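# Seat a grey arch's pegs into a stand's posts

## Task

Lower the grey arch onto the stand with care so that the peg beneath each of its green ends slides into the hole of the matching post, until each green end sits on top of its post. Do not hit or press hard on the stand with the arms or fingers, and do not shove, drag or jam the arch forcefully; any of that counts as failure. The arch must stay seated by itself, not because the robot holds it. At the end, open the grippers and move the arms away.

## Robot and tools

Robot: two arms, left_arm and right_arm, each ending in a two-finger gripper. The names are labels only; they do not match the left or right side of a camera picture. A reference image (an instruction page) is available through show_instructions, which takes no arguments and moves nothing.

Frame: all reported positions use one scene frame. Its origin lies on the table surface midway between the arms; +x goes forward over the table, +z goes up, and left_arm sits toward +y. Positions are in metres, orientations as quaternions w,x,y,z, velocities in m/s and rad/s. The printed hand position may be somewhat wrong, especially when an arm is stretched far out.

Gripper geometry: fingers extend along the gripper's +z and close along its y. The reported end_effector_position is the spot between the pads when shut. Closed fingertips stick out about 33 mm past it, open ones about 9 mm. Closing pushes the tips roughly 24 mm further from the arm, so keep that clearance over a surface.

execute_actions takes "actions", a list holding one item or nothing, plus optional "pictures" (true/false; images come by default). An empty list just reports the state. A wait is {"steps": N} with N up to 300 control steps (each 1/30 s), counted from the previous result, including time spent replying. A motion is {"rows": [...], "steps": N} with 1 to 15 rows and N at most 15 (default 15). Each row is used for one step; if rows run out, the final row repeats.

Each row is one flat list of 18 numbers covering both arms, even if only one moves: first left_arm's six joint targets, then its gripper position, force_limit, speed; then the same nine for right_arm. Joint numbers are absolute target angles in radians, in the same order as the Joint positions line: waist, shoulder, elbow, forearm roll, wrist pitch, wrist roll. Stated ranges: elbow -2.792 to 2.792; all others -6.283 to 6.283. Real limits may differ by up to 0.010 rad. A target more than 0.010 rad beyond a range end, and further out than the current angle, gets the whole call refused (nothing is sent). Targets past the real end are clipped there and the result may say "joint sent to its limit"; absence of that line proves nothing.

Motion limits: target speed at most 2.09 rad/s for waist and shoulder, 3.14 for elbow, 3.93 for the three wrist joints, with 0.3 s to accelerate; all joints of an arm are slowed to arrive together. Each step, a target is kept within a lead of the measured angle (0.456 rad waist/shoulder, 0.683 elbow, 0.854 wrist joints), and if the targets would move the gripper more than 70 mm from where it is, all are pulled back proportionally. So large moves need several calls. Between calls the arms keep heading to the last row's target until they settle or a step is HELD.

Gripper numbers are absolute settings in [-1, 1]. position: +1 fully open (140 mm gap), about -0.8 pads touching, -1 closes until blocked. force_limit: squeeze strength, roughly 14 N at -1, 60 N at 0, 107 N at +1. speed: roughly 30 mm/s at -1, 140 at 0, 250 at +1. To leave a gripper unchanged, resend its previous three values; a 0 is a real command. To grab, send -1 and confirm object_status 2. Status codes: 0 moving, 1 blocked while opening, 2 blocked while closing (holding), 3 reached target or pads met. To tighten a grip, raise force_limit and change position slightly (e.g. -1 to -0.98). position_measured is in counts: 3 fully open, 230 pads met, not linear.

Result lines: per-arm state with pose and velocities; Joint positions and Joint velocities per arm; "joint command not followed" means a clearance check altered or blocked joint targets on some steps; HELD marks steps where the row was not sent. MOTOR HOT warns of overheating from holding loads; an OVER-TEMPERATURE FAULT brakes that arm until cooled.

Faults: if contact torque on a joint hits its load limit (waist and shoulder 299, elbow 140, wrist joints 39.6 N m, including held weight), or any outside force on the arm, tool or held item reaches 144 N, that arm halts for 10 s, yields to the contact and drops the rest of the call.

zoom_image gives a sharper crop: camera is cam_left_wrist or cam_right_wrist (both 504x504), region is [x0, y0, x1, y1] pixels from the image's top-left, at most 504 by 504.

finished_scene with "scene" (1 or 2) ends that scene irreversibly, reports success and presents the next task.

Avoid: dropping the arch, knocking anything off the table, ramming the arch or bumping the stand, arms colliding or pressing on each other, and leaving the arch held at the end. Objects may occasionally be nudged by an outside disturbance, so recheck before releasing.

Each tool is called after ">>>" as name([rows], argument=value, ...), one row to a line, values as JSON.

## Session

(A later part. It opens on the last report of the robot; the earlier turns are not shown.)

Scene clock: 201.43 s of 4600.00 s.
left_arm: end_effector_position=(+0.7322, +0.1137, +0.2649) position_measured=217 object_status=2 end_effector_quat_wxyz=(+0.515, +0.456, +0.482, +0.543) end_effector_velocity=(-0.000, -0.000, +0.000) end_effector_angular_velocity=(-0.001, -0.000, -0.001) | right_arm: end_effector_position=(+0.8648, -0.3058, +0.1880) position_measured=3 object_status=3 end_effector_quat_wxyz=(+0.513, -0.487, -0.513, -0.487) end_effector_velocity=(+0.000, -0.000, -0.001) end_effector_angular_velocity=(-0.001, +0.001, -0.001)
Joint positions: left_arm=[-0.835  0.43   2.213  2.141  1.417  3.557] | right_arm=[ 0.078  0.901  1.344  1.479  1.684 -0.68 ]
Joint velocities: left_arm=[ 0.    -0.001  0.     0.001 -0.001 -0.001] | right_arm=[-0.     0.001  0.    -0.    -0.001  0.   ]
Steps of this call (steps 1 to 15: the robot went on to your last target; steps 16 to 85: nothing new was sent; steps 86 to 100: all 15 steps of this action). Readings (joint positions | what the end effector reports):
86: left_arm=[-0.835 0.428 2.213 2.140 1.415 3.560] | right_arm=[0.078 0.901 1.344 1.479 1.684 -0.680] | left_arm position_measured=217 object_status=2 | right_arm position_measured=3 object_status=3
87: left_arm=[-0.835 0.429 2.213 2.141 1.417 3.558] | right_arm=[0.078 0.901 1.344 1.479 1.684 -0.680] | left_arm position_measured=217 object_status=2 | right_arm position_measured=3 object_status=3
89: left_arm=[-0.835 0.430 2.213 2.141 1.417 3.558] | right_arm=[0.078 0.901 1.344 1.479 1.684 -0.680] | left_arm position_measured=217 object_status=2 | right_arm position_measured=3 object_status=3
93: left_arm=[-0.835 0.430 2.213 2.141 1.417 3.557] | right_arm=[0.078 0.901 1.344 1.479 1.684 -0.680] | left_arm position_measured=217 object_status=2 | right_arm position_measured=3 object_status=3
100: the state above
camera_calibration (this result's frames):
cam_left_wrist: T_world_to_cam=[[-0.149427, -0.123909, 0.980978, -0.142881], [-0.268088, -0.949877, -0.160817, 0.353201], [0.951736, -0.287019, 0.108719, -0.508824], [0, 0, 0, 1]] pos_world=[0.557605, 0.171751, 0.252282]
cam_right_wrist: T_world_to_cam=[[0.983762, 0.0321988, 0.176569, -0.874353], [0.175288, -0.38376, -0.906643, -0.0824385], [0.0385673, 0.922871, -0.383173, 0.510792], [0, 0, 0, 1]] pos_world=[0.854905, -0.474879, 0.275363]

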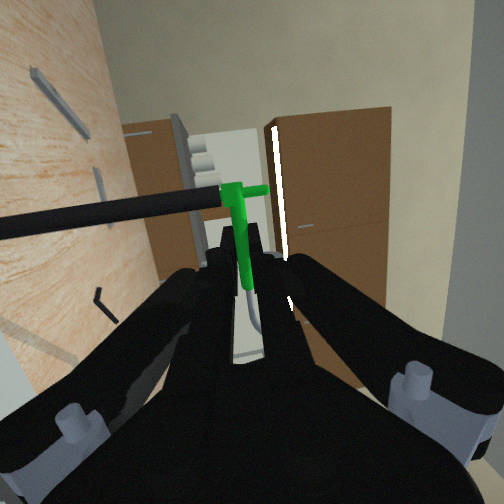

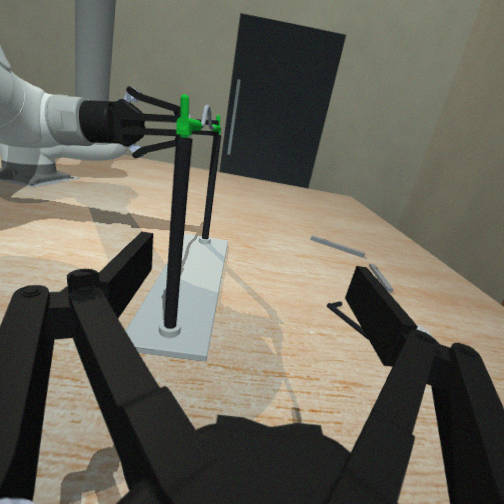

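>>> execute_actions([
  {"rows": [[-0.8345, 0.4304, 2.2130, 2.1408, 1.4168, 3.5575, -0.3, 0, -0.8, 0.0779, 0.9013, 1.3444, 1.4794, 1.6844, -0.6801, 1, 0, 0]], "steps": 15},
])

>>> execute_actions([
  {"steps": 20},
])

>>> zoom_image(camera="cam_right_wrist", region=[150, 70, 250, 170])

>>> zoom_image(camera="cam_left_wrist", region=[170, 160, 290, 230])

Scene clock: 204.33 s of 4600.00 s.
left_arm: end_effector_position=(+0.7321, +0.1137, +0.2646) position_measured=179 object_status=0 end_effector_quat_wxyz=(+0.515, +0.456, +0.482, +0.543) end_effector_velocity=(+0.001, -0.001, +0.001) end_effector_angular_velocity=(-0.001, -0.002, +0.001) | right_arm: end_effector_position=(+0.8648, -0.3058, +0.1880) position_measured=3 object_status=3 end_effector_quat_wxyz=(+0.513, -0.487, -0.513, -0.487) end_effector_velocity=(+0.000, -0.000, -0.001) end_effector_angular_velocity=(-0.000, +0.000, -0.000)
Joint positions: left_arm=[-0.835  0.43   2.213  2.141  1.417  3.557] | right_arm=[ 0.078  0.901  1.344  1.479  1.684 -0.68 ]
Joint velocities: left_arm=[-0.     0.    -0.002 -0.     0.001  0.   ] | right_arm=[-0.     0.001  0.    -0.    -0.    -0.   ]
Steps of this call (steps 1 to 15: the robot went on to your last target; steps 16 to 72: nothing new was sent; steps 73 to 87: all 15 steps of this action). Readings (joint positions | what the end effector reports):
73: left_arm=[-0.835 0.430 2.213 2.141 1.417 3.557] | right_arm=[0.078 0.901 1.344 1.479 1.684 -0.680] | left_arm position_measured=217 object_status=0 | right_arm position_measured=3 object_status=3
74: left_arm=[-0.835 0.430 2.213 2.141 1.417 3.557] | right_arm=[0.078 0.901 1.344 1.479 1.684 -0.680] | left_arm position_measured=217 object_status=0 | right_arm position_measured=3 object_status=3
76: left_arm=[-0.835 0.430 2.213 2.141 1.417 3.557] | right_arm=[0.078 0.901 1.344 1.479 1.684 -0.680] | left_arm position_measured=210 object_status=0 | right_arm position_measured=3 object_status=3
80: left_arm=[-0.835 0.430 2.213 2.141 1.417 3.557] | right_arm=[0.078 0.901 1.344 1.479 1.684 -0.680] | left_arm position_measured=199 object_status=0 | right_arm position_measured=3 object_status=3
87: the state above
camera_calibration (this result's frames):
cam_left_wrist: T_world_to_cam=[[-0.149089, -0.124159, 0.980998, -0.142897], [-0.268314, -0.949785, -0.160986, 0.353337], [0.951725, -0.287216, 0.108289, -0.508559], [0, 0, 0, 1]] pos_world=[0.557509, 0.171786, 0.252135]
cam_right_wrist: T_world_to_cam=[[0.983761, 0.032199, 0.176569, -0.874352], [0.175288, -0.38376, -0.906643, -0.0824386], [0.0385671, 0.922871, -0.383173, 0.510793], [0, 0, 0, 1]] pos_world=[0.854905, -0.474879, 0.275363]

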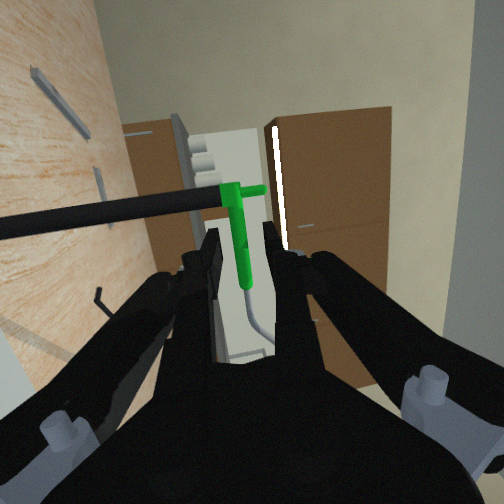

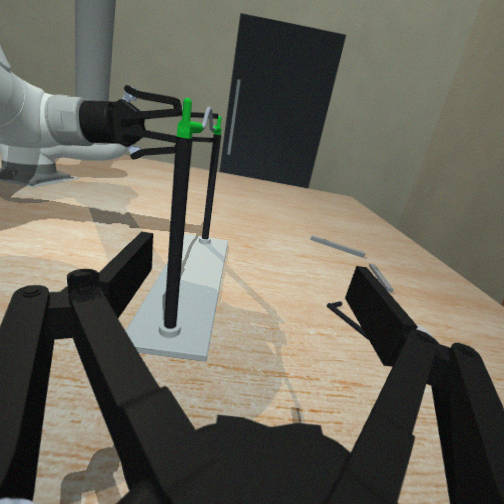

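Scene clock: 205.00 s of 4600.00 s.
left_arm: end_effector_position=(+0.7322, +0.1137, +0.2648) position_measured=167 object_status=3 end_effector_quat_wxyz=(+0.515, +0.456, +0.482, +0.543) end_effector_velocity=(+0.000, +0.000, -0.001) end_effector_angular_velocity=(-0.000, +0.001, +0.000) | right_arm: end_effector_position=(+0.8648, -0.3058, +0.1880) position_measured=3 object_status=3 end_effector_quat_wxyz=(+0.513, -0.487, -0.513, -0.487) end_effector_velocity=(+0.000, +0.000, +0.001) end_effector_angular_velocity=(+0.000, -0.001, -0.000)
Joint positions: left_arm=[-0.835  0.43   2.213  2.141  1.417  3.557] | right_arm=[ 0.078  0.901  1.344  1.479  1.684 -0.68 ]
Joint velocities: left_arm=[ 0.     0.001 -0.    -0.    -0.    -0.   ] | right_arm=[ 0.    -0.    -0.     0.001  0.    -0.   ]
Steps of this call (steps 1 to 15: the robot went on to your last target; steps 16 to 20: nothing new was sent). Readings (joint positions | what the end effector reports):
1: left_arm=[-0.835 0.430 2.213 2.141 1.417 3.557] | right_arm=[0.078 0.901 1.344 1.479 1.684 -0.680] | left_arm position_measured=176 object_status=0 | right_arm position_measured=3 object_status=3
2: left_arm=[-0.835 0.430 2.213 2.141 1.417 3.557] | right_arm=[0.078 0.901 1.344 1.479 1.684 -0.680] | left_arm position_measured=173 object_status=0 | right_arm position_measured=3 object_status=3
4: left_arm=[-0.835 0.430 2.213 2.141 1.417 3.557] | right_arm=[0.078 0.901 1.344 1.479 1.684 -0.680] | left_arm position_measured=168 object_status=0 | right_arm position_measured=3 object_status=3
8: left_arm=[-0.835 0.430 2.213 2.141 1.417 3.557] | right_arm=[0.078 0.901 1.344 1.479 1.684 -0.680] | left_arm position_measured=167 object_status=0 | right_arm position_measured=3 object_status=3
20: the state above
All arms were judged still, so your last target was given up. Only a new action makes them travel on or press farther. Fingers that are still opening or closing keep moving.
camera_calibration (this result's frames):
cam_left_wrist: T_world_to_cam=[[-0.149318, -0.123983, 0.980985, -0.142878], [-0.268137, -0.949856, -0.160862, 0.353226], [0.951739, -0.287058, 0.108587, -0.508775], [0, 0, 0, 1]] pos_world=[0.557599, 0.171752, 0.252228]
cam_right_wrist: T_world_to_cam=[[0.983762, 0.0321989, 0.176569, -0.874353], [0.175288, -0.38376, -0.906643, -0.0824386], [0.0385672, 0.922871, -0.383173, 0.510792], [0, 0, 0, 1]] pos_world=[0.854905, -0.474879, 0.275363]

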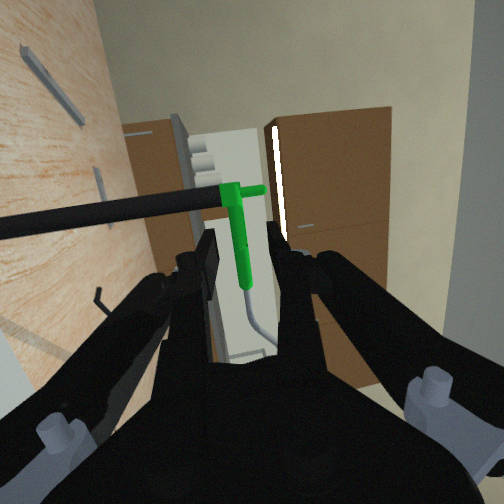

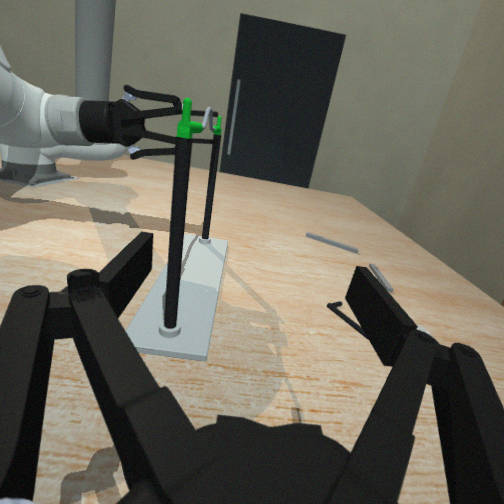

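Region (150, 70, 250, 170) of cam_right_wrist's 504x504 image, scaled by 5.040, with more detail than that image has.

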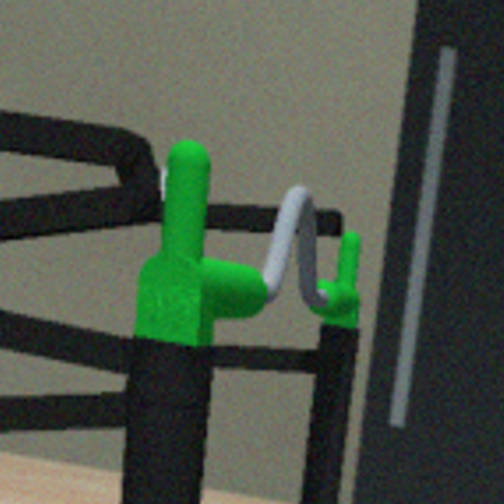

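Region (170, 160, 290, 230) of cam_left_wrist's 504x504 image, scaled by 4.200, with more detail than that image has; it fills the top 294 rows of this view, and the rest is white.

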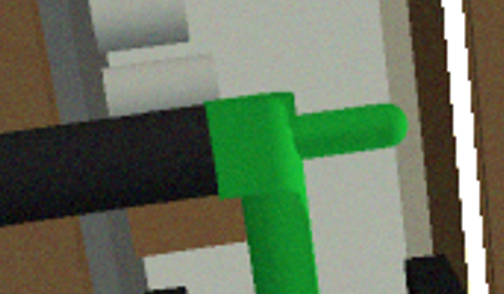

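>>> execute_actions([
  {"rows": [[-0.9731, 0.3882, 2.2958, 2.0181, 1.4922, 3.5532, -0.3, 0, -0.8, 0.0779, 0.9013, 1.3444, 1.4794, 1.6844, -0.6801, 1, 0, 0]], "steps": 15},
])

>>> execute_actions([
  {"steps": 15},
])

>>> zoom_image(camera="cam_right_wrist", region=[100, 50, 260, 210])

Scene clock: 241.33 s of 4600.00 s.
left_arm: end_effector_position=(+0.6523, +0.1098, +0.2648) position_measured=167 object_status=3 end_effector_quat_wxyz=(+0.515, +0.456, +0.482, +0.543) end_effector_velocity=(-0.000, -0.000, +0.001) end_effector_angular_velocity=(+0.000, -0.001, -0.001) | right_arm: end_effector_position=(+0.8648, -0.3058, +0.1880) position_measured=3 object_status=3 end_effector_quat_wxyz=(+0.513, -0.487, -0.513, -0.487) end_effector_velocity=(+0.001, -0.000, +0.000) end_effector_angular_velocity=(-0.001, -0.002, -0.000)
Joint positions: left_arm=[-0.973  0.388  2.296  2.018  1.492  3.553] | right_arm=[ 0.078  0.901  1.344  1.479  1.684 -0.68 ]
Joint velocities: left_arm=[-0.    -0.001  0.     0.001  0.001  0.   ] | right_arm=[-0.     0.    -0.002 -0.    -0.    -0.   ]
Steps of this call (steps 1 to 90: nothing new was sent; then 32.83 s passed at rest; steps 91 to 105: all 15 steps of this action). Readings (joint positions | what the end effector reports):
91: left_arm=[-0.835 0.430 2.213 2.141 1.417 3.557] | right_arm=[0.078 0.901 1.344 1.479 1.684 -0.680] | left_arm position_measured=167 object_status=3 | right_arm position_measured=3 object_status=3
92: left_arm=[-0.839 0.429 2.215 2.136 1.419 3.557] | right_arm=[0.078 0.901 1.344 1.479 1.684 -0.680] | left_arm position_measured=167 object_status=3 | right_arm position_measured=3 object_status=3
94: left_arm=[-0.870 0.419 2.234 2.108 1.437 3.557] | right_arm=[0.078 0.901 1.344 1.479 1.684 -0.680] | left_arm position_measured=167 object_status=3 | right_arm position_measured=3 object_status=3
98: left_arm=[-0.965 0.391 2.291 2.026 1.487 3.554] | right_arm=[0.078 0.901 1.344 1.479 1.684 -0.680] | left_arm position_measured=167 object_status=3 | right_arm position_measured=3 object_status=3
105: the state above
camera_calibration (this result's frames):
cam_left_wrist: T_world_to_cam=[[-0.149347, -0.123946, 0.980986, -0.155311], [-0.267932, -0.949922, -0.160811, 0.327978], [0.951792, -0.286854, 0.108659, -0.43394], [0, 0, 0, 1]] pos_world=[0.477701, 0.167826, 0.252251]
cam_right_wrist: T_world_to_cam=[[0.983762, 0.0321987, 0.176569, -0.874353], [0.175288, -0.38376, -0.906643, -0.0824385], [0.0385674, 0.922871, -0.383173, 0.510792], [0, 0, 0, 1]] pos_world=[0.854905, -0.474879, 0.275363]

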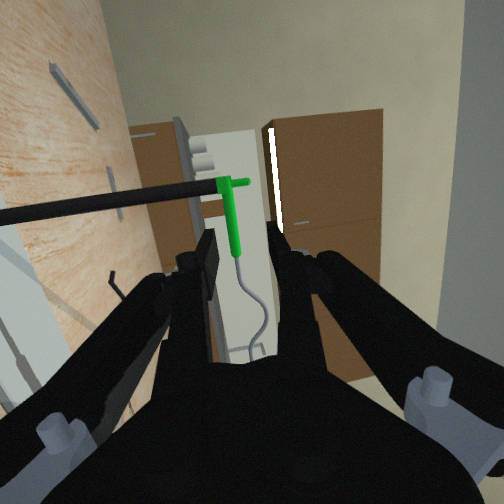

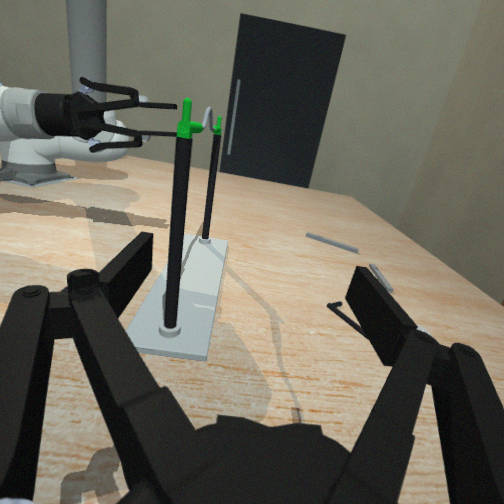

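Scene clock: 241.83 s of 4600.00 s.
left_arm: end_effector_position=(+0.6522, +0.1098, +0.2648) position_measured=167 object_status=3 end_effector_quat_wxyz=(+0.515, +0.456, +0.482, +0.543) end_effector_velocity=(+0.000, -0.000, -0.000) end_effector_angular_velocity=(+0.001, +0.000, -0.001) | right_arm: end_effector_position=(+0.8648, -0.3058, +0.1880) position_measured=3 object_status=3 end_effector_quat_wxyz=(+0.513, -0.487, -0.513, -0.487) end_effector_velocity=(+0.000, +0.000, -0.000) end_effector_angular_velocity=(+0.000, -0.000, +0.000)
Joint positions: left_arm=[-0.973  0.388  2.296  2.018  1.492  3.553] | right_arm=[ 0.078  0.901  1.344  1.479  1.684 -0.68 ]
Joint velocities: left_arm=[-0.     0.001  0.     0.001 -0.    -0.   ] | right_arm=[ 0.     0.001 -0.001  0.    -0.     0.   ]
Steps of this call (steps 1 to 15: the robot went on to your last target). Readings (joint positions | what the end effector reports):
1: left_arm=[-0.973 0.388 2.296 2.018 1.492 3.553] | right_arm=[0.078 0.901 1.344 1.479 1.684 -0.680] | left_arm position_measured=167 object_status=3 | right_arm position_measured=3 object_status=3
2: left_arm=[-0.973 0.388 2.296 2.018 1.492 3.553] | right_arm=[0.078 0.901 1.344 1.479 1.684 -0.680] | left_arm position_measured=167 object_status=3 | right_arm position_measured=3 object_status=3
4: left_arm=[-0.973 0.388 2.296 2.018 1.492 3.553] | right_arm=[0.078 0.901 1.344 1.479 1.684 -0.680] | left_arm position_measured=167 object_status=3 | right_arm position_measured=3 object_status=3
8: left_arm=[-0.973 0.388 2.296 2.018 1.492 3.553] | right_arm=[0.078 0.901 1.344 1.479 1.684 -0.680] | left_arm position_measured=167 object_status=3 | right_arm position_measured=3 object_status=3
15: the state above
All arms were judged still, so your last target was given up. Only a new action makes them travel on or press farther. Fingers that are still opening or closing keep moving.
camera_calibration (this result's frames):
cam_left_wrist: T_world_to_cam=[[-0.149319, -0.124017, 0.980981, -0.155302], [-0.268017, -0.949886, -0.160882, 0.328036], [0.951772, -0.286942, 0.108597, -0.433828], [0, 0, 0, 1]] pos_world=[0.477635, 0.167853, 0.252235]
cam_right_wrist: T_world_to_cam=[[0.983762, 0.0321988, 0.176569, -0.874353], [0.175288, -0.38376, -0.906643, -0.0824385], [0.0385672, 0.922871, -0.383173, 0.510792], [0, 0, 0, 1]] pos_world=[0.854905, -0.474879, 0.275363]

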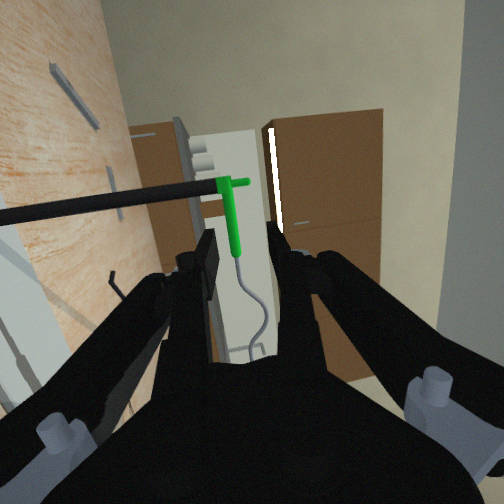

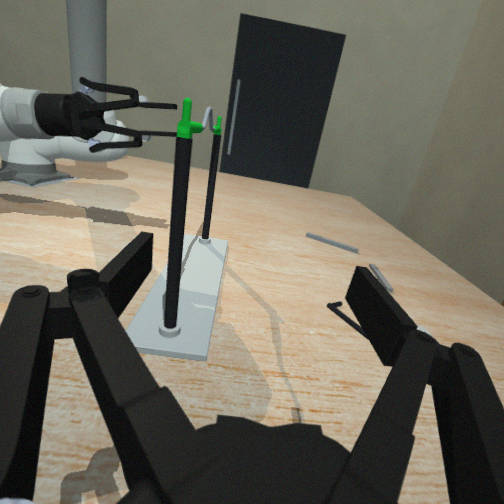

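Region (100, 50, 260, 210) of cam_right_wrist's 504x504 image, scaled by 3.150, with more detail than that image has.

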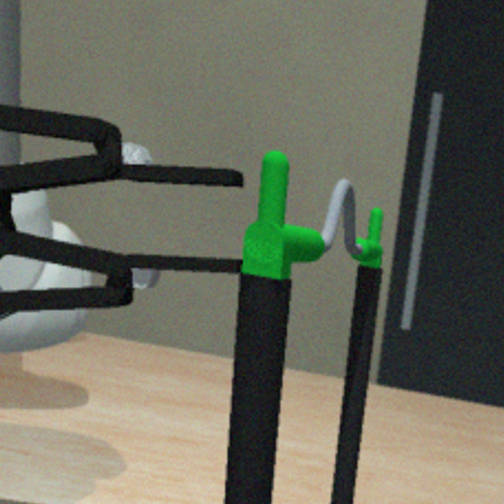

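The arch is seated on both posts, and the gripper has let go and moved clear.

>>> finished_scene(scene=2)

The scene is finished: the task was done.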